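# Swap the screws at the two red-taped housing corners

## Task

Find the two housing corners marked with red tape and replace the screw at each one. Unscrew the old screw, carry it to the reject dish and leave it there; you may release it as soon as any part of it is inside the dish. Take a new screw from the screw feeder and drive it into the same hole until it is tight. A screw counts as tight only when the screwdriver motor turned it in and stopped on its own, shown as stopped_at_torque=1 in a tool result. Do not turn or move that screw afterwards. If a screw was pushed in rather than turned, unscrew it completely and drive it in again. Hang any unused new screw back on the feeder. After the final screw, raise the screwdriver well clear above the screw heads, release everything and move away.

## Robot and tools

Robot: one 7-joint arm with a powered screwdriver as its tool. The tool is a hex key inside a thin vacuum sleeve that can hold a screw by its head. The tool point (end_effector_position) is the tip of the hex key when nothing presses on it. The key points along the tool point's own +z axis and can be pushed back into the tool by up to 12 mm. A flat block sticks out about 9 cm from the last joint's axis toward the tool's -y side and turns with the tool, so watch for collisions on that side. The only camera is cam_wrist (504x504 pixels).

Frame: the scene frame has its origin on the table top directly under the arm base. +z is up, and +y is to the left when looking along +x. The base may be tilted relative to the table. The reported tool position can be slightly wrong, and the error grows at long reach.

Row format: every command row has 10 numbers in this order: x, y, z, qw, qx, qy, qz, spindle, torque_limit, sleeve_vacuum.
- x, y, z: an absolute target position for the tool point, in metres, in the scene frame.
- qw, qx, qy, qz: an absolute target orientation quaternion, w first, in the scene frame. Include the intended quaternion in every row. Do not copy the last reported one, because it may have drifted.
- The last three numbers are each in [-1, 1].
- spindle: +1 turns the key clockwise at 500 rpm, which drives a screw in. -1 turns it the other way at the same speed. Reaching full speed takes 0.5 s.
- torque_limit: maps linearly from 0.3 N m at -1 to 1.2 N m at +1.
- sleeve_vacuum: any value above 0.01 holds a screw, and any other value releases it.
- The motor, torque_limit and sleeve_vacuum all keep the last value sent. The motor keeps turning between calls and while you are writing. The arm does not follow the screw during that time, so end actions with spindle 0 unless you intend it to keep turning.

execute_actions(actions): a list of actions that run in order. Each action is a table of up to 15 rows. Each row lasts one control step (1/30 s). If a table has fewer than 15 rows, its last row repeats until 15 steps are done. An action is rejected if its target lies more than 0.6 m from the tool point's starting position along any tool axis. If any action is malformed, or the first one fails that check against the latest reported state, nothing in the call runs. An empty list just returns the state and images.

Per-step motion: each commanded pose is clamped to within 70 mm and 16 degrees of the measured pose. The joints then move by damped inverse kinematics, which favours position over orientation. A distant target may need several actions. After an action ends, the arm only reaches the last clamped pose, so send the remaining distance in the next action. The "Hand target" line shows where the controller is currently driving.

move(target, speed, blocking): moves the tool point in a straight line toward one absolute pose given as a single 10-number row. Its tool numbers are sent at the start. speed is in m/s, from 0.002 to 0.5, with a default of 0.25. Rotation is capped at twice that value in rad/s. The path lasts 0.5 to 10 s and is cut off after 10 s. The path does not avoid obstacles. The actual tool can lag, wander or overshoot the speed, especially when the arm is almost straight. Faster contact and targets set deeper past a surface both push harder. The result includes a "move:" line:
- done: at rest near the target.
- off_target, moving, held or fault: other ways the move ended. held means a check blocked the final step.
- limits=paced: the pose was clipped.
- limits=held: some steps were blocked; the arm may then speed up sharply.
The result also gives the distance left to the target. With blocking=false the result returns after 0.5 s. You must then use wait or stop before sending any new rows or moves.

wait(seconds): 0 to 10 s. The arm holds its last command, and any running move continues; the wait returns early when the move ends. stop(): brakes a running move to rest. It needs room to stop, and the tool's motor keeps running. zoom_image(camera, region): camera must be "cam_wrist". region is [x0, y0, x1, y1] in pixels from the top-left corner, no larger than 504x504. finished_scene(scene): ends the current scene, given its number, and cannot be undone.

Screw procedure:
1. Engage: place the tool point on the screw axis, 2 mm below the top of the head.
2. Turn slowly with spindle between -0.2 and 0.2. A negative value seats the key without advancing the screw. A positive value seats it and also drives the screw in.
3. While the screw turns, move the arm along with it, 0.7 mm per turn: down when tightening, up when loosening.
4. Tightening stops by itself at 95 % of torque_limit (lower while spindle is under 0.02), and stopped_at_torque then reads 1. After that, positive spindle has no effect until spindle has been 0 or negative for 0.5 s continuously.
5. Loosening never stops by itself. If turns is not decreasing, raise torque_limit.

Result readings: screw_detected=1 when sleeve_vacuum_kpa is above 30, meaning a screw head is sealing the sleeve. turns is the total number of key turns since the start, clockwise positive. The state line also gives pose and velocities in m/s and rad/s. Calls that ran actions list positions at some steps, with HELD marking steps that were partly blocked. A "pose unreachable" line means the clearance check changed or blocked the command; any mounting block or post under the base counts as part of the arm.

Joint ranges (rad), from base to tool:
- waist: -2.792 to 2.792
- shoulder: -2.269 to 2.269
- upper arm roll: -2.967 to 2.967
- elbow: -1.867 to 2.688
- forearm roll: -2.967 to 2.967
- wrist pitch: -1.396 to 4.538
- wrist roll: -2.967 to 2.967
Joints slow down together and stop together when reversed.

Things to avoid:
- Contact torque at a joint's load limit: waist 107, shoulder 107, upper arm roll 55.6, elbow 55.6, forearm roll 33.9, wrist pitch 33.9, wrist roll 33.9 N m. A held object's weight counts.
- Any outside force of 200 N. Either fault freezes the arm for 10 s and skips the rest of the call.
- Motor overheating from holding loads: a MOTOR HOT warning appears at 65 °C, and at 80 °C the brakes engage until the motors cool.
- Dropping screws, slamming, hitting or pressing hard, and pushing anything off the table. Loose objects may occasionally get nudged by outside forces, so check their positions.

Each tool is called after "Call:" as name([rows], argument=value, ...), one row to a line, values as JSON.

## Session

Call:
execute_actions(actions=[])

Scene clock: 0.00 s.
end_effector_position=(+0.4895, +0.2693, +0.2821) sleeve_vacuum_kpa=0 screw_detected=0 stopped_at_torque=0 turns=0.00 end_effector_quat_wxyz=(+0.114, +0.651, +0.597, -0.454) end_effector_velocity=(+0.000, -0.000, +0.000) end_effector_angular_velocity=(-0.001, -0.001, +0.000)
Joint positions: [ 0.429  0.565 -0.157  1.711 -0.09  -0.422 -1.311]
Joint velocities: [-0.     0.    -0.     0.    -0.001  0.     0.   ]
Motor temperatures (°C, as the motors report them): [26 27 30 31 33 30 34]
Hand target: +0.489, +0.269, +0.282; +0.114, +0.651, +0.597, -0.454

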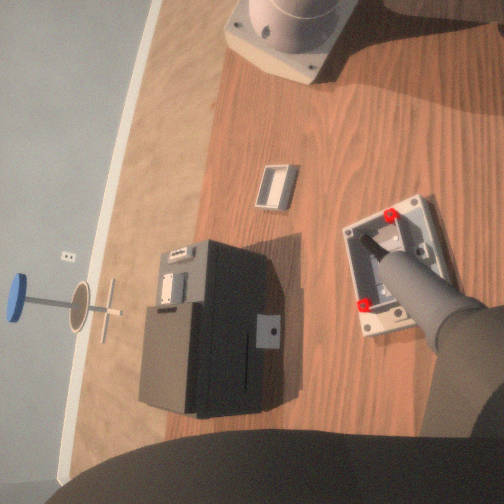

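Call:
move(target=[0.45,0.16,0.2,0,0.7071,0.7071,0,0,1,0])

Scene clock: 2.53 s.
end_effector_position=(+0.4507, +0.1602, +0.2006) sleeve_vacuum_kpa=0 screw_detected=0 stopped_at_torque=0 turns=0.00 end_effector_quat_wxyz=(+0.000, +0.706, +0.708, +0.001) end_effector_velocity=(+0.000, -0.000, +0.000) end_effector_angular_velocity=(-0.001, +0.000, -0.001)
Joint positions: [ 0.416  1.097 -0.972  2.464  0.127  0.324 -1.974]
Joint velocities: [-0.    -0.001 -0.    -0.    -0.    -0.     0.   ]
Motor temperatures (°C, as the motors report them): [26 27 30 32 33 30 34]
Hand target: +0.451, +0.160, +0.201; +0.000, +0.707, +0.708, +0.001
Off the commanded pose: 0.001 m, 0 deg.
move: done

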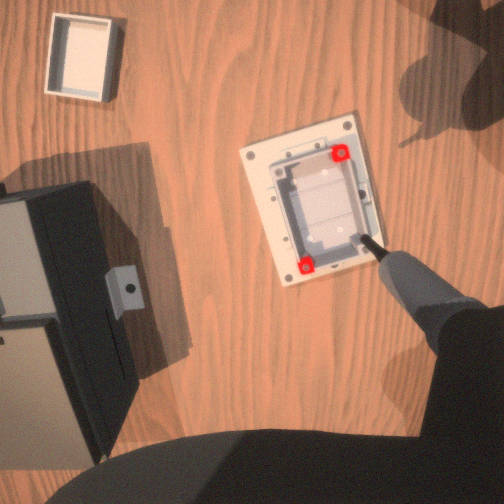

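Call:
move(target=[0.526,0.139,0.075,0,0.7071,0.7071,0,0,1,1], speed=0.15)

Call:
zoom_image(camera="cam_wrist", region=[328,199,408,279])

Scene clock: 4.10 s.
end_effector_position=(+0.5261, +0.1384, +0.0750) sleeve_vacuum_kpa=14 screw_detected=0 stopped_at_torque=0 turns=0.00 end_effector_quat_wxyz=(+0.000, +0.707, +0.707, -0.000) end_effector_velocity=(+0.000, -0.000, +0.000) end_effector_angular_velocity=(-0.001, -0.000, -0.000)
Joint positions: [ 0.85   0.899 -1.164  2.506  0.181  0.779 -2.014]
Joint velocities: [-0.001  0.     0.    -0.    -0.001 -0.     0.   ]
Motor temperatures (°C, as the motors report them): [26 27 30 32 33 30 34]
Hand target: +0.526, +0.138, +0.075; +0.000, +0.707, +0.707, -0.000
Off the commanded pose: 0.001 m, 0 deg.
move: done

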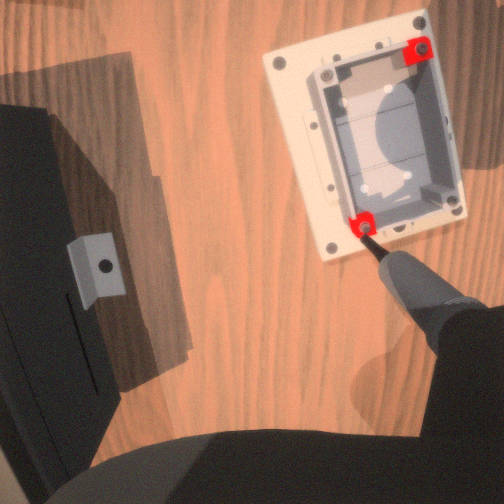

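Region (328, 199, 408, 279) of cam_wrist's 504x504 image, scaled by 6.300, with more detail than that image has.

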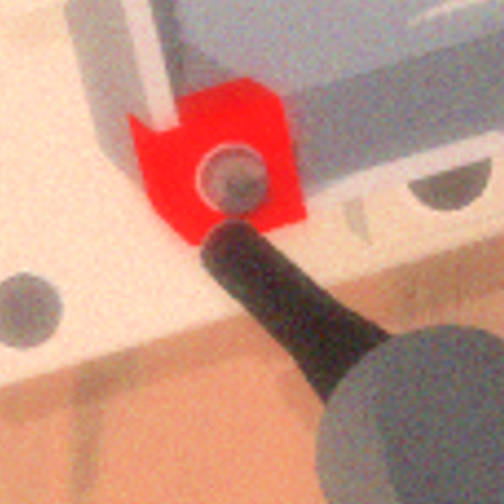

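Call:
execute_actions([
  [[0.5221,0.1434,0.072,0,0.7071,0.7071,0,0,1,1]],
  [[0.5221,0.1434,0.067,0,0.7071,0.7071,0,0,1,1]],
  [[0.5221,0.1434,0.065,0,0.7071,0.7071,0,-0.08,1,1]],
  [[0.5221,0.1434,0.063,0,0.7071,0.7071,0,-0.08,1,1]],
  [[0.5221,0.1434,0.0615,0,0.7071,0.7071,0,-0.08,1,1]],
  [[0.5221,0.1434,0.0615,0,0.7071,0.7071,0,0,1,1]],
])

Call:
zoom_image(camera="cam_wrist", region=[343,214,393,264])

Scene clock: 7.43 s.
end_effector_position=(+0.5227, +0.1432, +0.0618) sleeve_vacuum_kpa=14 screw_detected=0 stopped_at_torque=0 turns=-1.00 end_effector_quat_wxyz=(+0.001, +0.707, +0.707, +0.000) end_effector_velocity=(+0.000, -0.000, +0.000) end_effector_angular_velocity=(-0.000, -0.000, +0.000)
Joint positions: [ 0.871  0.892 -1.161  2.532  0.195  0.824 -2.014]
Joint velocities: [-0. -0. -0. -0.  0.  0. -0.]
Motor temperatures (°C, as the motors report them): [26 27 30 32 33 30 34]
Hand target: +0.522, +0.143, +0.062; +0.000, +0.707, +0.707, -0.000
Off the commanded pose: 0.001 m, 0 deg.
Step readings (end_effector_position; steps 1 to 15: 1st action; 16 to 30: 2nd action; 31 to 45: 3rd action; 46 to 60: 4th action; 61 to 75: 5th action; 76 to 90: 6th action):
0: (+0.5261, +0.1384, +0.0750)
1: (+0.5259, +0.1386, +0.0749)
2: (+0.5246, +0.1405, +0.0739)
4: (+0.5210, +0.1441, +0.0712)
8: (+0.5221, +0.1435, +0.0720)
15: (+0.5221, +0.1435, +0.0720)
16: (+0.5221, +0.1435, +0.0717)
17: (+0.5226, +0.1431, +0.0696)
19: (+0.5222, +0.1434, +0.0668)
23: (+0.5224, +0.1433, +0.0671)
30: (+0.5224, +0.1433, +0.0671)
31: (+0.5224, +0.1433, +0.0669)
32: (+0.5229, +0.1430, +0.0657)
34: (+0.5225, +0.1432, +0.0652)
38: (+0.5226, +0.1432, +0.0652)
45: (+0.5226, +0.1432, +0.0652)
46: (+0.5226, +0.1432, +0.0650)
47: (+0.5230, +0.1430, +0.0637)
49: (+0.5226, +0.1432, +0.0632)
53: (+0.5227, +0.1432, +0.0633)
60: (+0.5227, +0.1432, +0.0633)
61: (+0.5227, +0.1432, +0.0631)
62: (+0.5230, +0.1430, +0.0621)
64: (+0.5227, +0.1432, +0.0618)
68: (+0.5227, +0.1432, +0.0618)
75: (+0.5227, +0.1432, +0.0618)
76: (+0.5227, +0.1432, +0.0618)
77: (+0.5227, +0.1432, +0.0618)
79: (+0.5227, +0.1432, +0.0618)
83: (+0.5227, +0.1432, +0.0618)
90: end_effector_position above

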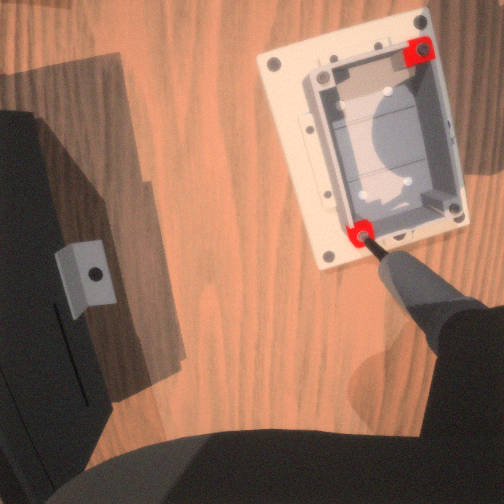

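Region (343, 214, 393, 264) of cam_wrist's 504x504 image, scaled by 10.080, with more detail than that image has.

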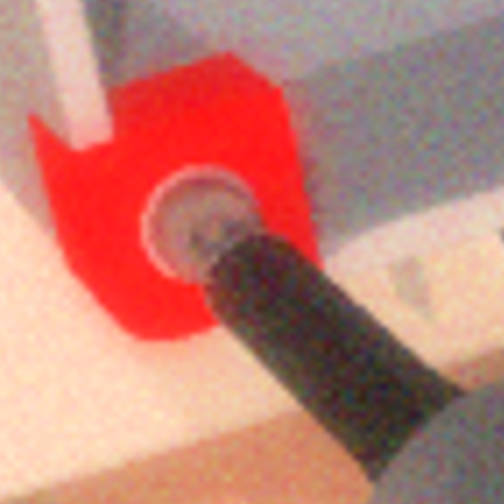

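Call:
execute_actions([
  [[0.5215,0.1428,0.072,0,0.7071,0.7071,0,0,1,1]],
  [[0.5209,0.1421,0.0705,0,0.7071,0.7071,0,-0.08,1,1]],
  [[0.5209,0.1421,0.070,0,0.7071,0.7071,0,-0.08,1,1],[0.5209,0.1421,0.0696,0,0.7071,0.7071,0,-0.08,1,1],[0.5209,0.1421,0.0692,0,0.7071,0.7071,0,-0.08,1,1],[0.5209,0.1421,0.0688,0,0.7071,0.7071,0,-0.08,1,1],[0.5209,0.1421,0.0684,0,0.7071,0.7071,0,-0.08,1,1],[0.5209,0.1421,0.068,0,0.7071,0.7071,0,-0.08,1,1],[0.5209,0.1421,0.0676,0,0.7071,0.7071,0,-0.08,1,1],[0.5209,0.1421,0.0672,0,0.7071,0.7071,0,-0.08,1,1],[0.5209,0.1421,0.0668,0,0.7071,0.7071,0,-0.08,1,1],[0.5209,0.1421,0.0664,0,0.7071,0.7071,0,-0.08,1,1]],
  [[0.5208,0.1421,0.0655,0,0.7071,0.7071,0,-0.08,1,1]],
  [[0.5208,0.1421,0.0655,0,0.7071,0.7071,0,0,1,1]],
])

Call:
zoom_image(camera="cam_wrist", region=[343,214,393,264])

Scene clock: 10.37 s.
end_effector_position=(+0.5213, +0.1419, +0.0658) sleeve_vacuum_kpa=14 screw_detected=0 stopped_at_torque=0 turns=-1.99 end_effector_quat_wxyz=(+0.000, +0.707, +0.707, +0.000) end_effector_velocity=(-0.000, -0.000, -0.000) end_effector_angular_velocity=(-0.000, +0.000, +0.001)
Joint positions: [ 0.859  0.898 -1.16   2.531  0.188  0.812 -2.013]
Joint velocities: [-0.    -0.    -0.     0.    -0.    -0.    -0.001]
Motor temperatures (°C, as the motors report them): [26 27 30 32 33 30 34]
Hand target: +0.521, +0.142, +0.066; +0.000, +0.707, +0.707, -0.000
Off the commanded pose: 0.001 m, 0 deg.
Step readings (end_effector_position; steps 1 to 15: 1st action; 16 to 30: 2nd action; 31 to 45: 3rd action; 46 to 60: 4th action; 61 to 75: 5th action):
0: (+0.5227, +0.1432, +0.0618)
1: (+0.5227, +0.1431, +0.0621)
2: (+0.5222, +0.1432, +0.0642)
4: (+0.5218, +0.1426, +0.0720)
8: (+0.5214, +0.1428, +0.0721)
15: (+0.5214, +0.1429, +0.0721)
16: (+0.5213, +0.1427, +0.0718)
17: (+0.5213, +0.1419, +0.0708)
19: (+0.5208, +0.1421, +0.0704)
23: (+0.5209, +0.1421, +0.0705)
30: (+0.5209, +0.1421, +0.0705)
31: (+0.5209, +0.1421, +0.0704)
32: (+0.5211, +0.1420, +0.0700)
34: (+0.5212, +0.1420, +0.0693)
38: (+0.5213, +0.1419, +0.0677)
45: (+0.5213, +0.1419, +0.0667)
46: (+0.5213, +0.1419, +0.0665)
47: (+0.5215, +0.1418, +0.0659)
49: (+0.5213, +0.1419, +0.0658)
53: (+0.5213, +0.1419, +0.0658)
60: (+0.5213, +0.1419, +0.0658)
61: (+0.5213, +0.1419, +0.0658)
62: (+0.5213, +0.1419, +0.0658)
64: (+0.5213, +0.1419, +0.0658)
68: (+0.5213, +0.1419, +0.0658)
75: end_effector_position above

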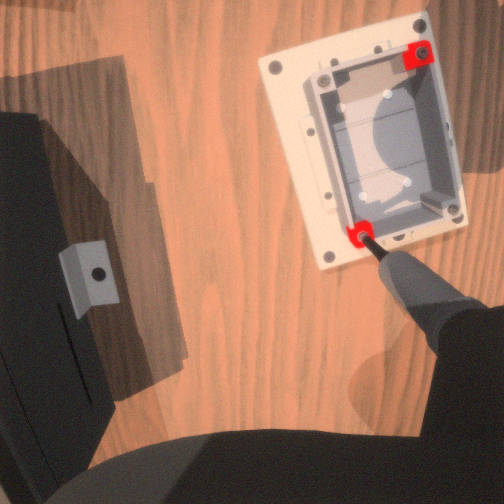

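Region (343, 214, 393, 264) of cam_wrist's 504x504 image, scaled by 10.080, with more detail than that image has.

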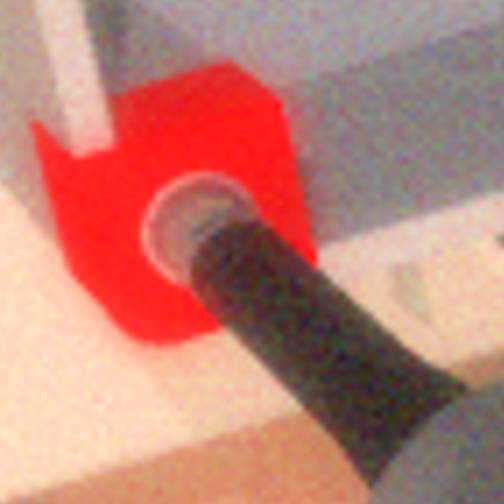

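Call:
execute_actions([
  [[0.5201,0.1414,0.0715,0,0.7071,0.7071,0,-0.08,1,1]],
  [[0.5201,0.1414,0.071,0,0.7071,0.7071,0,-0.08,1,1],[0.5201,0.1414,0.0706,0,0.7071,0.7071,0,-0.08,1,1],[0.5201,0.1414,0.0702,0,0.7071,0.7071,0,-0.08,1,1],[0.5201,0.1414,0.0698,0,0.7071,0.7071,0,-0.08,1,1],[0.5201,0.1414,0.0694,0,0.7071,0.7071,0,-0.08,1,1],[0.5201,0.1414,0.069,0,0.7071,0.7071,0,-0.08,1,1],[0.5201,0.1414,0.0686,0,0.7071,0.7071,0,-0.08,1,1],[0.5201,0.1414,0.0682,0,0.7071,0.7071,0,-0.08,1,1],[0.5201,0.1414,0.0678,0,0.7071,0.7071,0,-0.08,1,1],[0.5201,0.1414,0.0674,0,0.7071,0.7071,0,-0.08,1,1]],
  [[0.5199,0.1414,0.0665,0,0.7071,0.7071,0,-0.08,1,1]],
  [[0.5199,0.1414,0.0665,0,0.7071,0.7071,0,0,1,1]],
])

Call:
zoom_image(camera="cam_wrist", region=[343,214,393,264])

Scene clock: 12.83 s.
end_effector_position=(+0.5203, +0.1411, +0.0667) sleeve_vacuum_kpa=39 screw_detected=1 stopped_at_torque=0 turns=-2.99 end_effector_quat_wxyz=(+0.000, +0.707, +0.707, +0.000) end_effector_velocity=(-0.000, -0.000, +0.000) end_effector_angular_velocity=(-0.000, +0.000, +0.001)
Joint positions: [ 0.856  0.901 -1.161  2.532  0.184  0.809 -2.013]
Joint velocities: [ 0.    -0.     0.    -0.    -0.     0.    -0.001]
Motor temperatures (°C, as the motors report them): [26 27 30 32 33 30 34]
Hand target: +0.520, +0.141, +0.067; +0.000, +0.707, +0.707, -0.000
Off the commanded pose: 0.001 m, 0 deg.
Step readings (end_effector_position; steps 1 to 15: 1st action; 16 to 30: 2nd action; 31 to 45: 3rd action; 46 to 60: 4th action):
0: (+0.5213, +0.1419, +0.0658)
1: (+0.5213, +0.1419, +0.0660)
2: (+0.5206, +0.1418, +0.0681)
4: (+0.5205, +0.1411, +0.0721)
8: (+0.5200, +0.1414, +0.0716)
15: (+0.5200, +0.1414, +0.0716)
16: (+0.5201, +0.1414, +0.0714)
17: (+0.5202, +0.1413, +0.0710)
19: (+0.5201, +0.1414, +0.0701)
23: (+0.5204, +0.1411, +0.0687)
30: (+0.5204, +0.1412, +0.0676)
31: (+0.5203, +0.1412, +0.0674)
32: (+0.5203, +0.1411, +0.0668)
34: (+0.5203, +0.1411, +0.0667)
38: (+0.5203, +0.1411, +0.0667)
45: (+0.5203, +0.1411, +0.0667)
46: (+0.5203, +0.1411, +0.0667)
47: (+0.5203, +0.1411, +0.0667)
49: (+0.5203, +0.1411, +0.0667)
53: (+0.5203, +0.1411, +0.0667)
60: end_effector_position above

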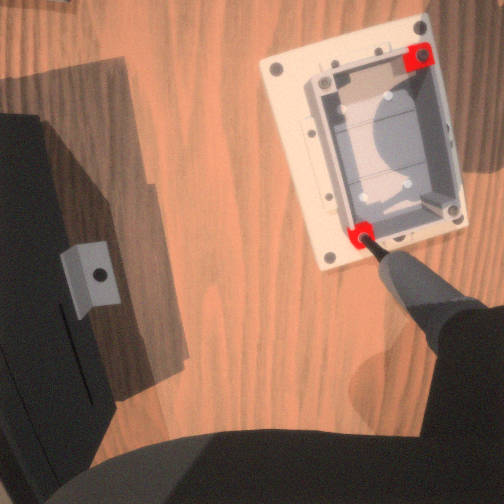

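Region (343, 214, 393, 264) of cam_wrist's 504x504 image, scaled by 10.080, with more detail than that image has.

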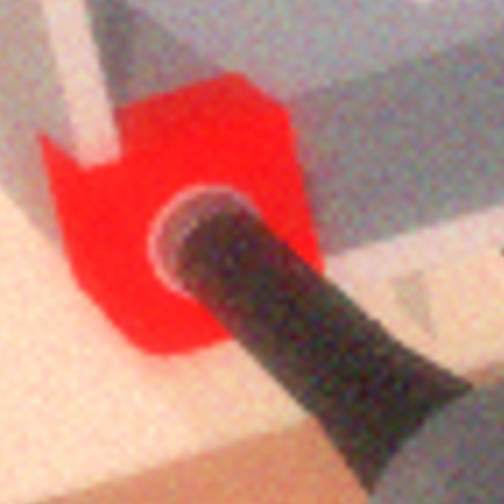

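Call:
move(target=[0.5202,0.1412,0.0795,0,0.7071,0.7071,0,-1,1,1], speed=0.005)

Call:
execute_actions([
  [[0.5202,0.1412,0.081,0,0.7071,0.7071,0,0,1,1]],
])

Call:
zoom_image(camera="cam_wrist", region=[328,199,408,279])

Call:
move(target=[0.5202,0.1412,0.115,0,0.7071,0.7071,0,0,1,1], speed=0.08)

Call:
move(target=[0.36,-0.02,0.115,0,0.7071,0.7071,0,0,1,1], speed=0.2)

Call:
move(target=[0.295,-0.1,0.07,0,0.7071,0.7071,0,0,1,1], speed=0.15)

Scene clock: 15.97 s.
end_effector_position=(+0.5202, +0.1412, +0.0795) sleeve_vacuum_kpa=40 screw_detected=1 stopped_at_torque=0 turns=-24.10 end_effector_quat_wxyz=(+0.000, +0.707, +0.707, -0.000) end_effector_velocity=(+0.000, -0.000, +0.000) end_effector_angular_velocity=(+0.000, -0.000, -0.001)
Joint positions: [ 0.821  0.907 -1.144  2.515  0.184  0.764 -2.013]
Joint velocities: [-0.     0.     0.    -0.     0.     0.     0.001]
Motor temperatures (°C, as the motors report them): [26 27 30 33 33 30 34]
Hand target: +0.520, +0.141, +0.079; -0.000, +0.707, +0.707, +0.000
Off the commanded pose: 0.000 m, 0 deg.
move: done

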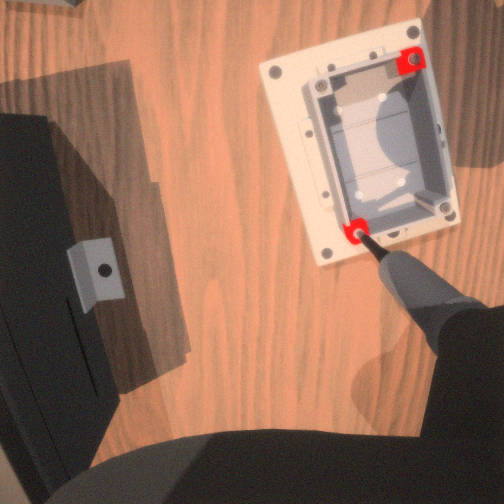

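Scene clock: 16.47 s.
end_effector_position=(+0.5202, +0.1412, +0.0811) sleeve_vacuum_kpa=40 screw_detected=1 stopped_at_torque=0 turns=-24.10 end_effector_quat_wxyz=(-0.000, +0.707, +0.707, +0.000) end_effector_velocity=(-0.000, +0.000, -0.000) end_effector_angular_velocity=(+0.001, +0.000, +0.001)
Joint positions: [ 0.817  0.908 -1.142  2.513  0.183  0.758 -2.012]
Joint velocities: [ 0.    -0.    -0.     0.     0.001  0.    -0.001]
Motor temperatures (°C, as the motors report them): [26 27 30 33 33 30 34]
Hand target: +0.520, +0.141, +0.081; -0.000, +0.707, +0.707, +0.000
Off the commanded pose: 0.000 m, 0 deg.
Step readings (end_effector_position):
0: (+0.5202, +0.1412, +0.0795)
1: (+0.5202, +0.1412, +0.0797)
2: (+0.5199, +0.1414, +0.0807)
4: (+0.5202, +0.1412, +0.0811)
8: (+0.5202, +0.1412, +0.0811)
15: end_effector_position above

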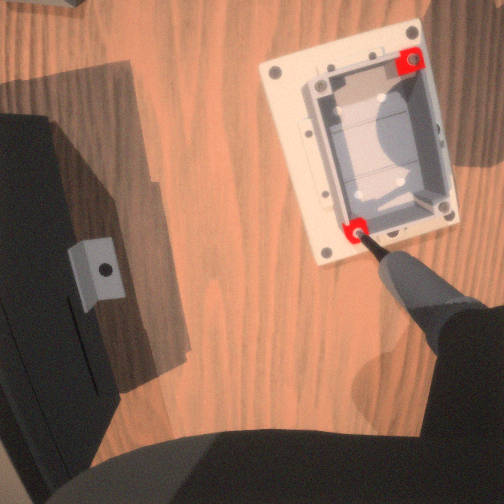

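Region (328, 199, 408, 279) of cam_wrist's 504x504 image, scaled by 6.300, with more detail than that image has.

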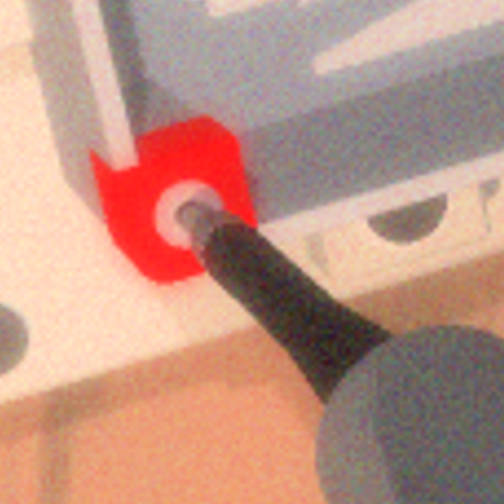

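Scene clock: 17.17 s.
end_effector_position=(+0.5201, +0.1413, +0.1151) sleeve_vacuum_kpa=40 screw_detected=1 stopped_at_torque=0 turns=-24.10 end_effector_quat_wxyz=(-0.000, +0.707, +0.707, +0.000) end_effector_velocity=(+0.000, +0.000, -0.000) end_effector_angular_velocity=(+0.000, -0.000, +0.001)
Joint positions: [ 0.74   0.938 -1.107  2.47   0.163  0.647 -1.996]
Joint velocities: [ 0.     0.    -0.     0.     0.     0.001 -0.001]
Motor temperatures (°C, as the motors report them): [26 27 30 33 33 30 34]
Hand target: +0.520, +0.141, +0.115; -0.000, +0.707, +0.707, +0.000
Off the commanded pose: 0.000 m, 0 deg.
move: done

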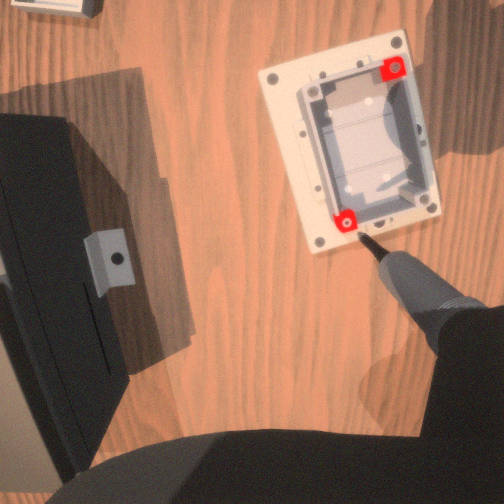

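Scene clock: 18.63 s.
end_effector_position=(+0.3600, -0.0200, +0.1156) sleeve_vacuum_kpa=40 screw_detected=1 stopped_at_torque=0 turns=-24.10 end_effector_quat_wxyz=(+0.000, +0.707, +0.707, +0.000) end_effector_velocity=(+0.000, +0.000, -0.000) end_effector_angular_velocity=(+0.000, -0.000, -0.001)
Joint positions: [ 0.717  0.978 -1.754  2.541 -0.111  0.683 -2.453]
Joint velocities: [ 0.    -0.     0.     0.     0.001  0.     0.001]
Motor temperatures (°C, as the motors report them): [26 27 30 33 33 30 34]
Hand target: +0.360, -0.020, +0.116; +0.000, +0.707, +0.707, +0.000
Off the commanded pose: 0.001 m, 0 deg.
move: done

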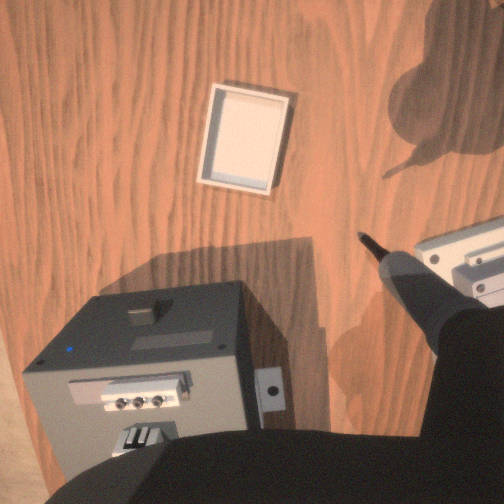

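Scene clock: 19.70 s.
end_effector_position=(+0.2950, -0.1003, +0.0703) sleeve_vacuum_kpa=40 screw_detected=1 stopped_at_torque=0 turns=-24.10 end_effector_quat_wxyz=(+0.000, +0.707, +0.707, -0.000) end_effector_velocity=(-0.000, -0.000, +0.000) end_effector_angular_velocity=(-0.000, -0.000, +0.000)
Joint positions: [ 0.9    1.091 -2.16   2.485 -0.279  0.842 -2.614]
Joint velocities: [-0.    -0.    -0.    -0.     0.    -0.    -0.001]
Motor temperatures (°C, as the motors report them): [26 27 30 33 33 30 34]
Hand target: +0.295, -0.100, +0.070; +0.000, +0.707, +0.707, -0.000
Off the commanded pose: 0.000 m, 0 deg.
move: done

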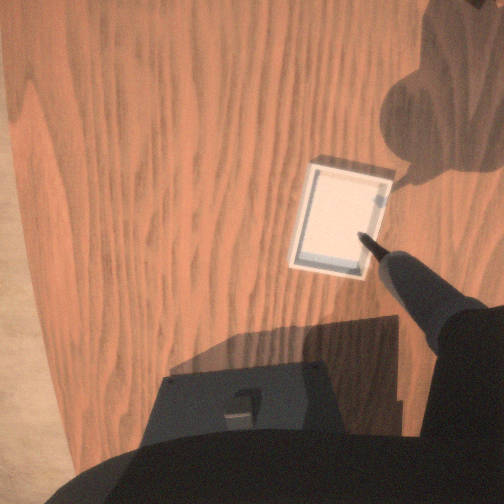

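Call:
move(target=[0.29,-0.1,0.027,0,0.7071,0.7071,0,0,1,1], speed=0.07)

Call:
execute_actions([
  [[0.29,-0.1,0.027,0,0.7071,0.7071,0,0,1,-1]],
])

Call:
move(target=[0.32,-0.12,0.205,0,0.7071,0.7071,0,0,1,-1])

Call:
move(target=[0.447,-0.176,0.185,0,0.7071,0.7071,0,0,1,-1])

Call:
zoom_image(camera="cam_wrist", region=[328,199,408,279])

Scene clock: 20.87 s.
end_effector_position=(+0.2901, -0.1002, +0.0269) sleeve_vacuum_kpa=40 screw_detected=1 stopped_at_torque=0 turns=-24.10 end_effector_quat_wxyz=(+0.000, +0.707, +0.707, -0.000) end_effector_velocity=(-0.000, +0.000, +0.000) end_effector_angular_velocity=(+0.000, -0.000, +0.002)
Joint positions: [ 0.999  1.134 -2.261  2.523 -0.304  0.985 -2.625]
Joint velocities: [-0.001  0.     0.    -0.     0.    -0.    -0.003]
Motor temperatures (°C, as the motors report them): [26 27 30 33 33 30 34]
Hand target: +0.290, -0.100, +0.027; +0.000, +0.707, +0.707, -0.000
Off the commanded pose: 0.000 m, 0 deg.
move: done

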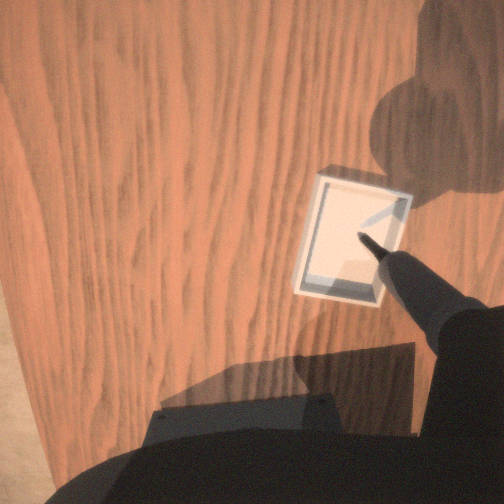

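Scene clock: 21.37 s.
end_effector_position=(+0.2901, -0.1000, +0.0270) sleeve_vacuum_kpa=0 screw_detected=0 stopped_at_torque=0 turns=-24.10 end_effector_quat_wxyz=(+0.000, +0.707, +0.707, +0.000) end_effector_velocity=(+0.000, +0.000, -0.000) end_effector_angular_velocity=(+0.000, +0.000, -0.001)
Joint positions: [ 0.999  1.134 -2.26   2.523 -0.304  0.985 -2.625]
Joint velocities: [ 0.    -0.     0.     0.    -0.     0.     0.002]
Motor temperatures (°C, as the motors report them): [26 27 30 33 33 30 34]
Hand target: +0.290, -0.100, +0.027; -0.000, +0.707, +0.707, -0.000
Off the commanded pose: 0.000 m, 0 deg.
Step readings (end_effector_position):
0: (+0.2901, -0.1002, +0.0269)
1: (+0.2901, -0.1001, +0.0269)
2: (+0.2901, -0.1001, +0.0270)
4: (+0.2901, -0.1000, +0.0270)
8: (+0.2901, -0.1000, +0.0270)
15: end_effector_position above

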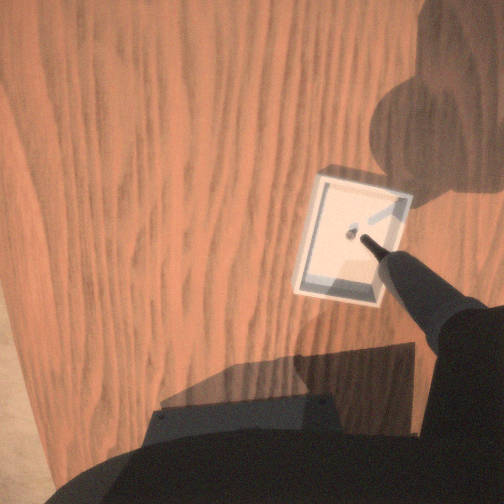

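Scene clock: 22.50 s.
end_effector_position=(+0.3201, -0.1191, +0.2050) sleeve_vacuum_kpa=0 screw_detected=0 stopped_at_torque=0 turns=-24.10 end_effector_quat_wxyz=(-0.000, +0.707, +0.707, +0.000) end_effector_velocity=(+0.000, -0.000, +0.000) end_effector_angular_velocity=(-0.000, -0.000, -0.001)
Joint positions: [ 0.747  1.058 -1.936  2.224 -0.215  0.426 -2.578]
Joint velocities: [ 0.    -0.     0.    -0.001  0.     0.     0.001]
Motor temperatures (°C, as the motors report them): [26 27 30 33 33 30 34]
Hand target: +0.320, -0.119, +0.205; -0.000, +0.707, +0.707, +0.001
Off the commanded pose: 0.001 m, 0 deg.
move: done

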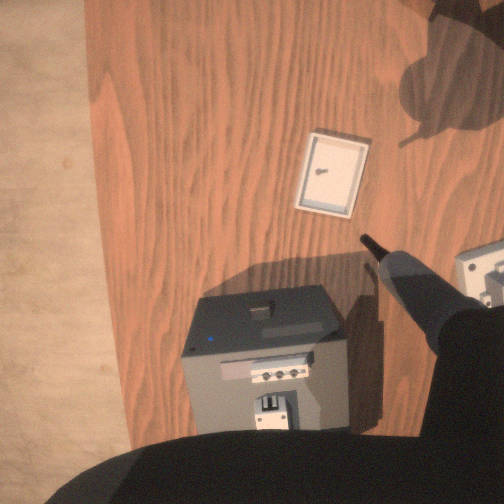

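Scene clock: 23.40 s.
end_effector_position=(+0.4473, -0.1761, +0.1853) sleeve_vacuum_kpa=0 screw_detected=0 stopped_at_torque=0 turns=-24.10 end_effector_quat_wxyz=(+0.000, +0.707, +0.707, +0.000) end_effector_velocity=(-0.000, +0.001, -0.000) end_effector_angular_velocity=(+0.001, -0.001, -0.002)
Joint positions: [ 1.055  1.17  -1.932  1.973 -0.212  0.447 -2.433]
Joint velocities: [-0.001 -0.    -0.     0.001  0.001 -0.     0.001]
Motor temperatures (°C, as the motors report them): [26 27 30 33 33 30 34]
Hand target: +0.447, -0.176, +0.185; +0.000, +0.707, +0.707, -0.000
Off the commanded pose: 0.000 m, 0 deg.
move: done

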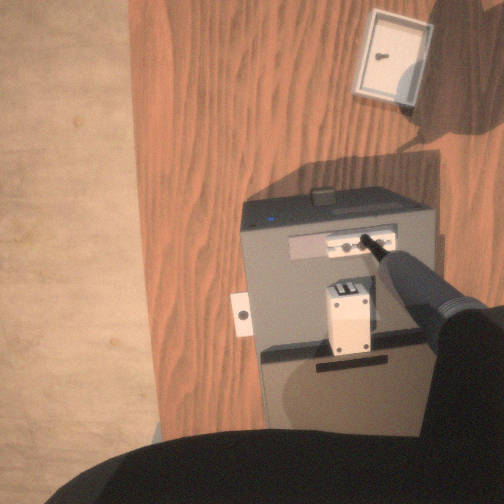

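Region (328, 199, 408, 279) of cam_wrist's 504x504 image, scaled by 6.300, with more detail than that image has.

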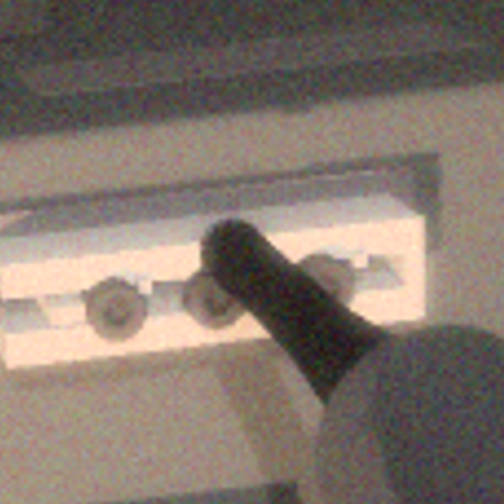

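Call:
execute_actions([
  [[0.4603,-0.1834,0.185,0,0.7071,0.7071,0,0,1,1]],
])

Call:
zoom_image(camera="cam_wrist", region=[328,199,408,279])

Call:
move(target=[0.4603,-0.1834,0.165,0,0.7071,0.7071,0,-0.08,1,1], speed=0.012)

Call:
execute_actions([
  [[0.4603,-0.1834,0.165,0,0.7071,0.7071,0,0,1,1]],
])

Call:
zoom_image(camera="cam_wrist", region=[343,214,393,264])

Scene clock: 24.17 s.
end_effector_position=(+0.4605, -0.1834, +0.1850) sleeve_vacuum_kpa=14 screw_detected=0 stopped_at_torque=0 turns=-24.10 end_effector_quat_wxyz=(+0.000, +0.707, +0.707, +0.000) end_effector_velocity=(+0.000, +0.000, -0.000) end_effector_angular_velocity=(+0.000, -0.000, -0.001)
Joint positions: [ 1.087  1.184 -1.932  1.935 -0.215  0.438 -2.421]
Joint velocities: [-0.    -0.     0.     0.     0.    -0.     0.001]
Motor temperatures (°C, as the motors report them): [26 27 30 33 33 30 34]
Hand target: +0.460, -0.183, +0.185; +0.000, +0.707, +0.707, +0.000
Off the commanded pose: 0.000 m, 0 deg.
Step readings (end_effector_position):
0: (+0.4472, -0.1761, +0.1852)
1: (+0.4475, -0.1762, +0.1852)
2: (+0.4500, -0.1778, +0.1853)
4: (+0.4602, -0.1834, +0.1854)
8: (+0.4605, -0.1834, +0.1849)
15: end_effector_position above

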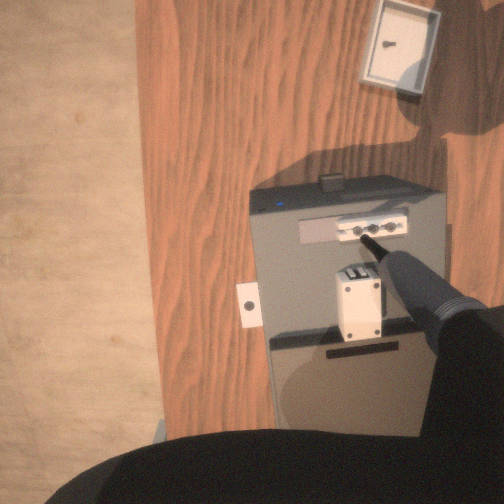

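Region (328, 199, 408, 279) of cam_wrist's 504x504 image, scaled by 6.300, with more detail than that image has.

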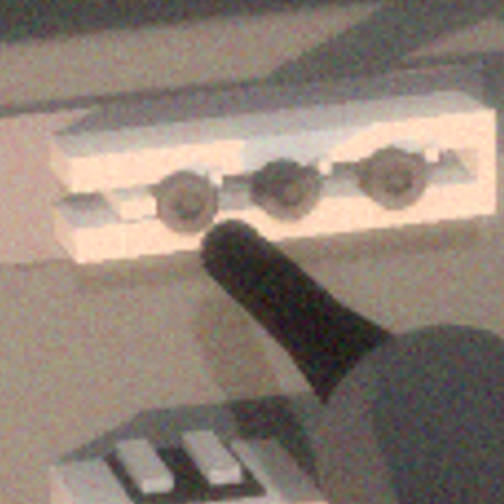

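Scene clock: 26.07 s.
end_effector_position=(+0.4603, -0.1836, +0.1652) sleeve_vacuum_kpa=40 screw_detected=1 stopped_at_torque=0 turns=-25.36 end_effector_quat_wxyz=(+0.000, +0.707, +0.707, -0.000) end_effector_velocity=(-0.000, +0.000, -0.000) end_effector_angular_velocity=(+0.001, -0.000, +0.000)
Joint positions: [ 1.106  1.19  -1.951  1.965 -0.218  0.488 -2.421]
Joint velocities: [-0.  0. -0.  0.  0. -0. -0.]
Motor temperatures (°C, as the motors report them): [26 27 30 33 33 30 34]
Hand target: +0.460, -0.183, +0.165; +0.000, +0.707, +0.707, -0.000
Off the commanded pose: 0.000 m, 0 deg.
move: done

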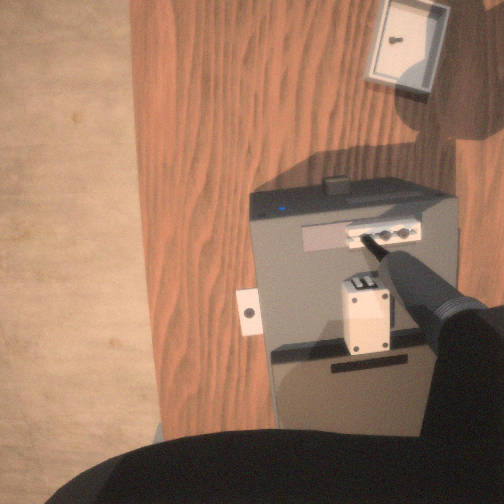

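Scene clock: 26.57 s.
end_effector_position=(+0.4603, -0.1835, +0.1652) sleeve_vacuum_kpa=40 screw_detected=1 stopped_at_torque=0 turns=-25.36 end_effector_quat_wxyz=(+0.000, +0.707, +0.707, -0.000) end_effector_velocity=(+0.000, +0.000, -0.000) end_effector_angular_velocity=(+0.000, +0.000, -0.003)
Joint positions: [ 1.106  1.19  -1.951  1.965 -0.218  0.488 -2.421]
Joint velocities: [ 0.    -0.    -0.     0.     0.    -0.     0.003]
Motor temperatures (°C, as the motors report them): [26 27 30 33 33 30 34]
Hand target: +0.460, -0.183, +0.165; -0.000, +0.707, +0.707, -0.000
Off the commanded pose: 0.000 m, 0 deg.
Step readings (end_effector_position):
0: (+0.4603, -0.1836, +0.1652)
1: (+0.4603, -0.1835, +0.1652)
2: (+0.4603, -0.1835, +0.1652)
4: (+0.4603, -0.1835, +0.1652)
8: (+0.4603, -0.1835, +0.1652)
15: end_effector_position above

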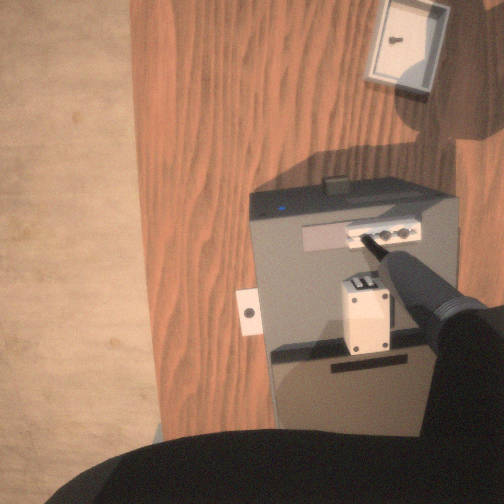

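Region (343, 214, 393, 264) of cam_wrist's 504x504 image, scaled by 10.080, with more detail than that image has.

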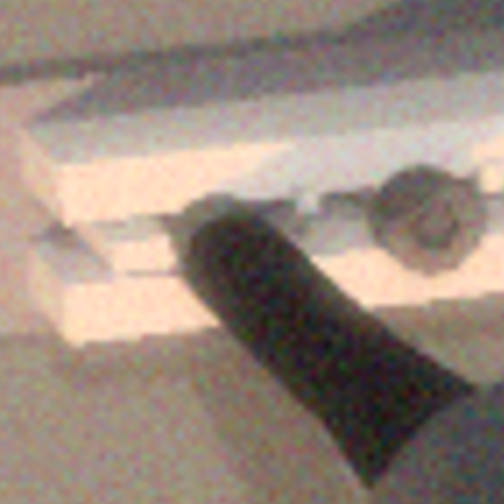

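Call:
move(target=[0.4603,-0.1834,0.205,0,0.7071,0.7071,0,0,1,1], speed=0.07)

Call:
move(target=[0.5202,0.1412,0.2,0,0.7071,0.7071,0,0,0,1])

Call:
move(target=[0.5202,0.1412,0.085,0,0.7071,0.7071,0,0,0,1], speed=0.12)

Call:
execute_actions([
  [[0.5202,0.1412,0.083,0,0.7071,0.7071,0,0,0,1]],
])

Call:
zoom_image(camera="cam_wrist", region=[328,199,408,279])

Scene clock: 27.67 s.
end_effector_position=(+0.4602, -0.1833, +0.2051) sleeve_vacuum_kpa=40 screw_detected=1 stopped_at_torque=0 turns=-25.36 end_effector_quat_wxyz=(-0.000, +0.707, +0.707, -0.000) end_effector_velocity=(-0.000, -0.000, +0.000) end_effector_angular_velocity=(-0.000, +0.000, -0.000)
Joint positions: [ 1.069  1.179 -1.914  1.903 -0.212  0.388 -2.421]
Joint velocities: [ 0. -0. -0. -0. -0.  0.  0.]
Motor temperatures (°C, as the motors report them): [26 27 30 34 33 30 34]
Hand target: +0.460, -0.183, +0.205; -0.000, +0.707, +0.707, +0.000
Off the commanded pose: 0.000 m, 0 deg.
move: done

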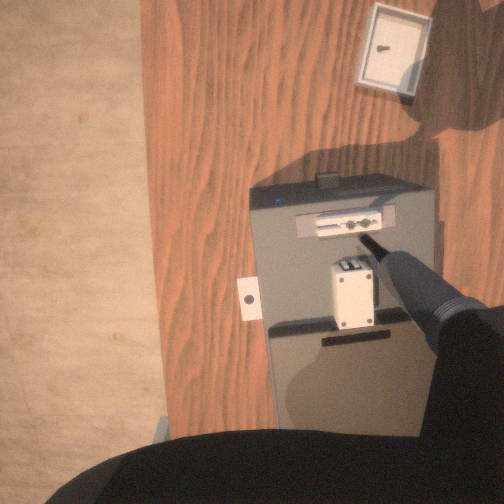

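Scene clock: 29.37 s.
end_effector_position=(+0.5200, +0.1412, +0.1988) sleeve_vacuum_kpa=40 screw_detected=1 stopped_at_torque=0 turns=-25.36 end_effector_quat_wxyz=(-0.001, +0.707, +0.707, -0.000) end_effector_velocity=(+0.000, +0.000, -0.000) end_effector_angular_velocity=(+0.000, +0.000, -0.001)
Joint positions: [ 0.573  0.89  -1.058  2.302  0.229  0.366 -2.062]
Joint velocities: [ 0.001 -0.     0.    -0.    -0.    -0.     0.002]
Motor temperatures (°C, as the motors report them): [26 27 30 34 33 30 34]
Hand target: +0.520, +0.141, +0.199; -0.001, +0.707, +0.707, -0.000
Off the commanded pose: 0.001 m, 0 deg.
move: done

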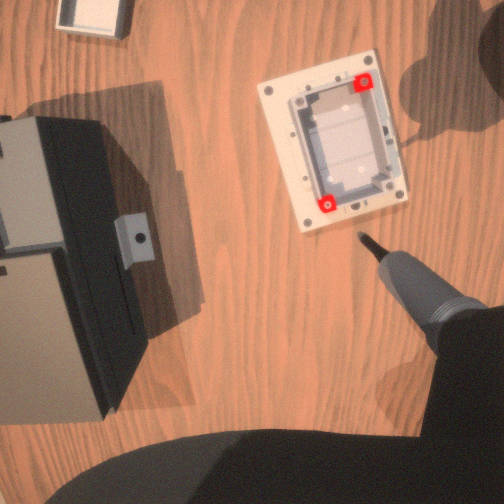

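Scene clock: 30.60 s.
end_effector_position=(+0.5203, +0.1408, +0.0849) sleeve_vacuum_kpa=40 screw_detected=1 stopped_at_torque=0 turns=-25.36 end_effector_quat_wxyz=(+0.000, +0.707, +0.707, -0.000) end_effector_velocity=(+0.000, -0.000, +0.000) end_effector_angular_velocity=(+0.000, -0.001, +0.000)
Joint positions: [ 0.768  0.796 -1.112  2.468  0.326  0.705 -2.123]
Joint velocities: [-0.001  0.    -0.    -0.     0.    -0.    -0.   ]
Motor temperatures (°C, as the motors report them): [26 27 30 34 33 30 34]
Hand target: +0.520, +0.141, +0.085; +0.000, +0.707, +0.707, -0.000
Off the commanded pose: 0.000 m, 0 deg.
move: done

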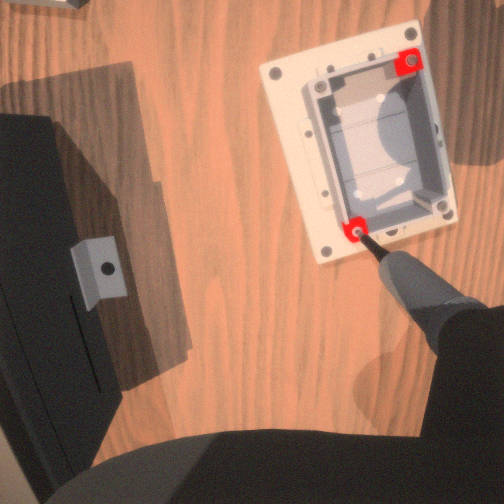

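Scene clock: 31.10 s.
end_effector_position=(+0.5202, +0.1412, +0.0829) sleeve_vacuum_kpa=40 screw_detected=1 stopped_at_torque=0 turns=-25.36 end_effector_quat_wxyz=(+0.000, +0.707, +0.707, +0.000) end_effector_velocity=(+0.000, -0.000, +0.000) end_effector_angular_velocity=(-0.000, +0.000, -0.002)
Joint positions: [ 0.774  0.795 -1.114  2.47   0.328  0.711 -2.124]
Joint velocities: [-0.     0.    -0.    -0.    -0.001 -0.     0.003]
Motor temperatures (°C, as the motors report them): [26 27 30 34 33 30 34]
Hand target: +0.520, +0.141, +0.083; +0.000, +0.707, +0.707, -0.000
Off the commanded pose: 0.000 m, 0 deg.
Step readings (end_effector_position):
0: (+0.5203, +0.1408, +0.0849)
1: (+0.5203, +0.1409, +0.0847)
2: (+0.5206, +0.1409, +0.0834)
4: (+0.5201, +0.1413, +0.0828)
8: (+0.5202, +0.1412, +0.0829)
15: end_effector_position above

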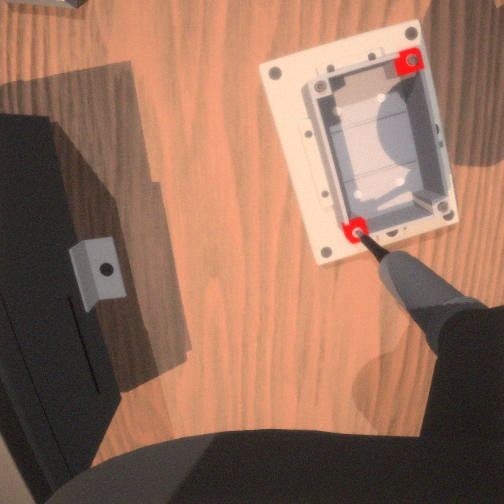

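Region (328, 199, 408, 279) of cam_wrist's 504x504 image, scaled by 6.300, with more detail than that image has.

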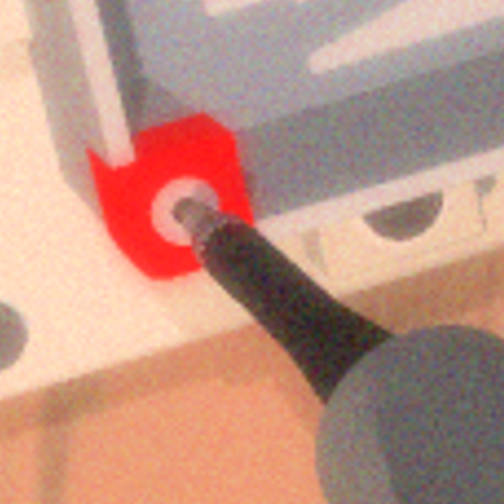

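Call:
move(target=[0.5203,0.1413,0.078,0,0.7071,0.7071,0,0.1,0,1], speed=0.006)

Call:
move(target=[0.5203,0.1413,0.066,0,0.7071,0.7071,0,0.6,0,1], speed=0.0035)

Call:
wait(seconds=0.5)

Call:
zoom_image(camera="cam_wrist", region=[343,214,393,264])

Scene clock: 32.43 s.
end_effector_position=(+0.5203, +0.1413, +0.0780) sleeve_vacuum_kpa=40 screw_detected=1 stopped_at_torque=0 turns=-24.51 end_effector_quat_wxyz=(-0.000, +0.707, +0.707, -0.000) end_effector_velocity=(-0.000, +0.000, +0.000) end_effector_angular_velocity=(+0.000, -0.000, +0.002)
Joint positions: [ 0.788  0.793 -1.12   2.476  0.33   0.727 -2.125]
Joint velocities: [-0.     0.     0.     0.     0.    -0.    -0.002]
Motor temperatures (°C, as the motors report them): [26 27 30 34 33 30 34]
Hand target: +0.520, +0.141, +0.078; +0.000, +0.707, +0.707, -0.000
Off the commanded pose: 0.000 m, 0 deg.
move: done

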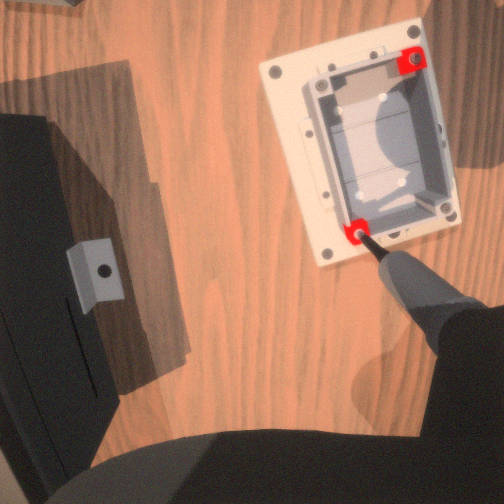

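Scene clock: 36.10 s.
end_effector_position=(+0.5205, +0.1411, +0.0662) sleeve_vacuum_kpa=40 screw_detected=1 stopped_at_torque=1 turns=-10.62 end_effector_quat_wxyz=(+0.000, +0.707, +0.707, +0.000) end_effector_velocity=(-0.000, +0.000, -0.000) end_effector_angular_velocity=(+0.001, -0.000, -0.000)
Joint positions: [ 0.825  0.792 -1.138  2.49   0.33   0.769 -2.125]
Joint velocities: [-0.     0.     0.     0.     0.001  0.    -0.   ]
Motor temperatures (°C, as the motors report them): [26 27 30 34 33 30 34]
Hand target: +0.520, +0.141, +0.066; +0.000, +0.707, +0.707, -0.000
Off the commanded pose: 0.000 m, 0 deg.
move: done

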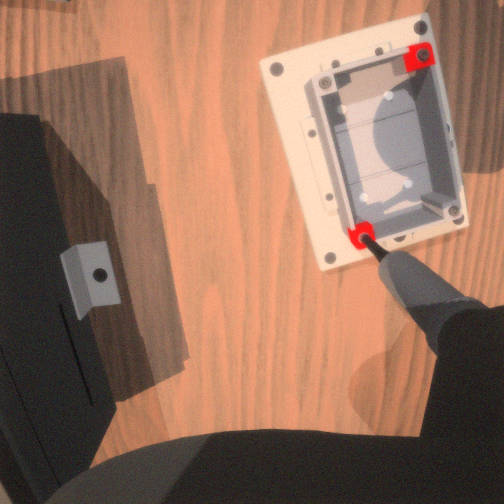

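Scene clock: 36.60 s.
end_effector_position=(+0.5205, +0.1411, +0.0662) sleeve_vacuum_kpa=40 screw_detected=1 stopped_at_torque=1 turns=-10.62 end_effector_quat_wxyz=(+0.000, +0.707, +0.707, +0.000) end_effector_velocity=(+0.000, +0.000, +0.000) end_effector_angular_velocity=(+0.000, -0.000, +0.002)
Joint positions: [ 0.825  0.792 -1.138  2.49   0.33   0.769 -2.125]
Joint velocities: [ 0.    -0.     0.    -0.     0.001  0.    -0.002]
Motor temperatures (°C, as the motors report them): [26 27 30 34 33 30 34]
Hand target: +0.520, +0.141, +0.066; +0.000, +0.707, +0.707, -0.000
Off the commanded pose: 0.000 m, 0 deg.
wait: 0.50 s; at rest by 0.17 s

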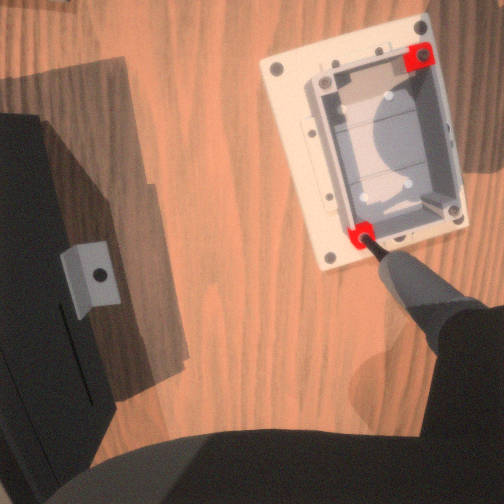

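Region (343, 214, 393, 264) of cam_wrist's 504x504 image, scaled by 10.080, with more detail than that image has.

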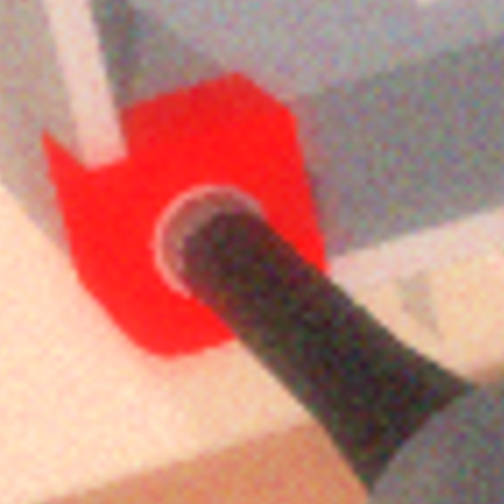

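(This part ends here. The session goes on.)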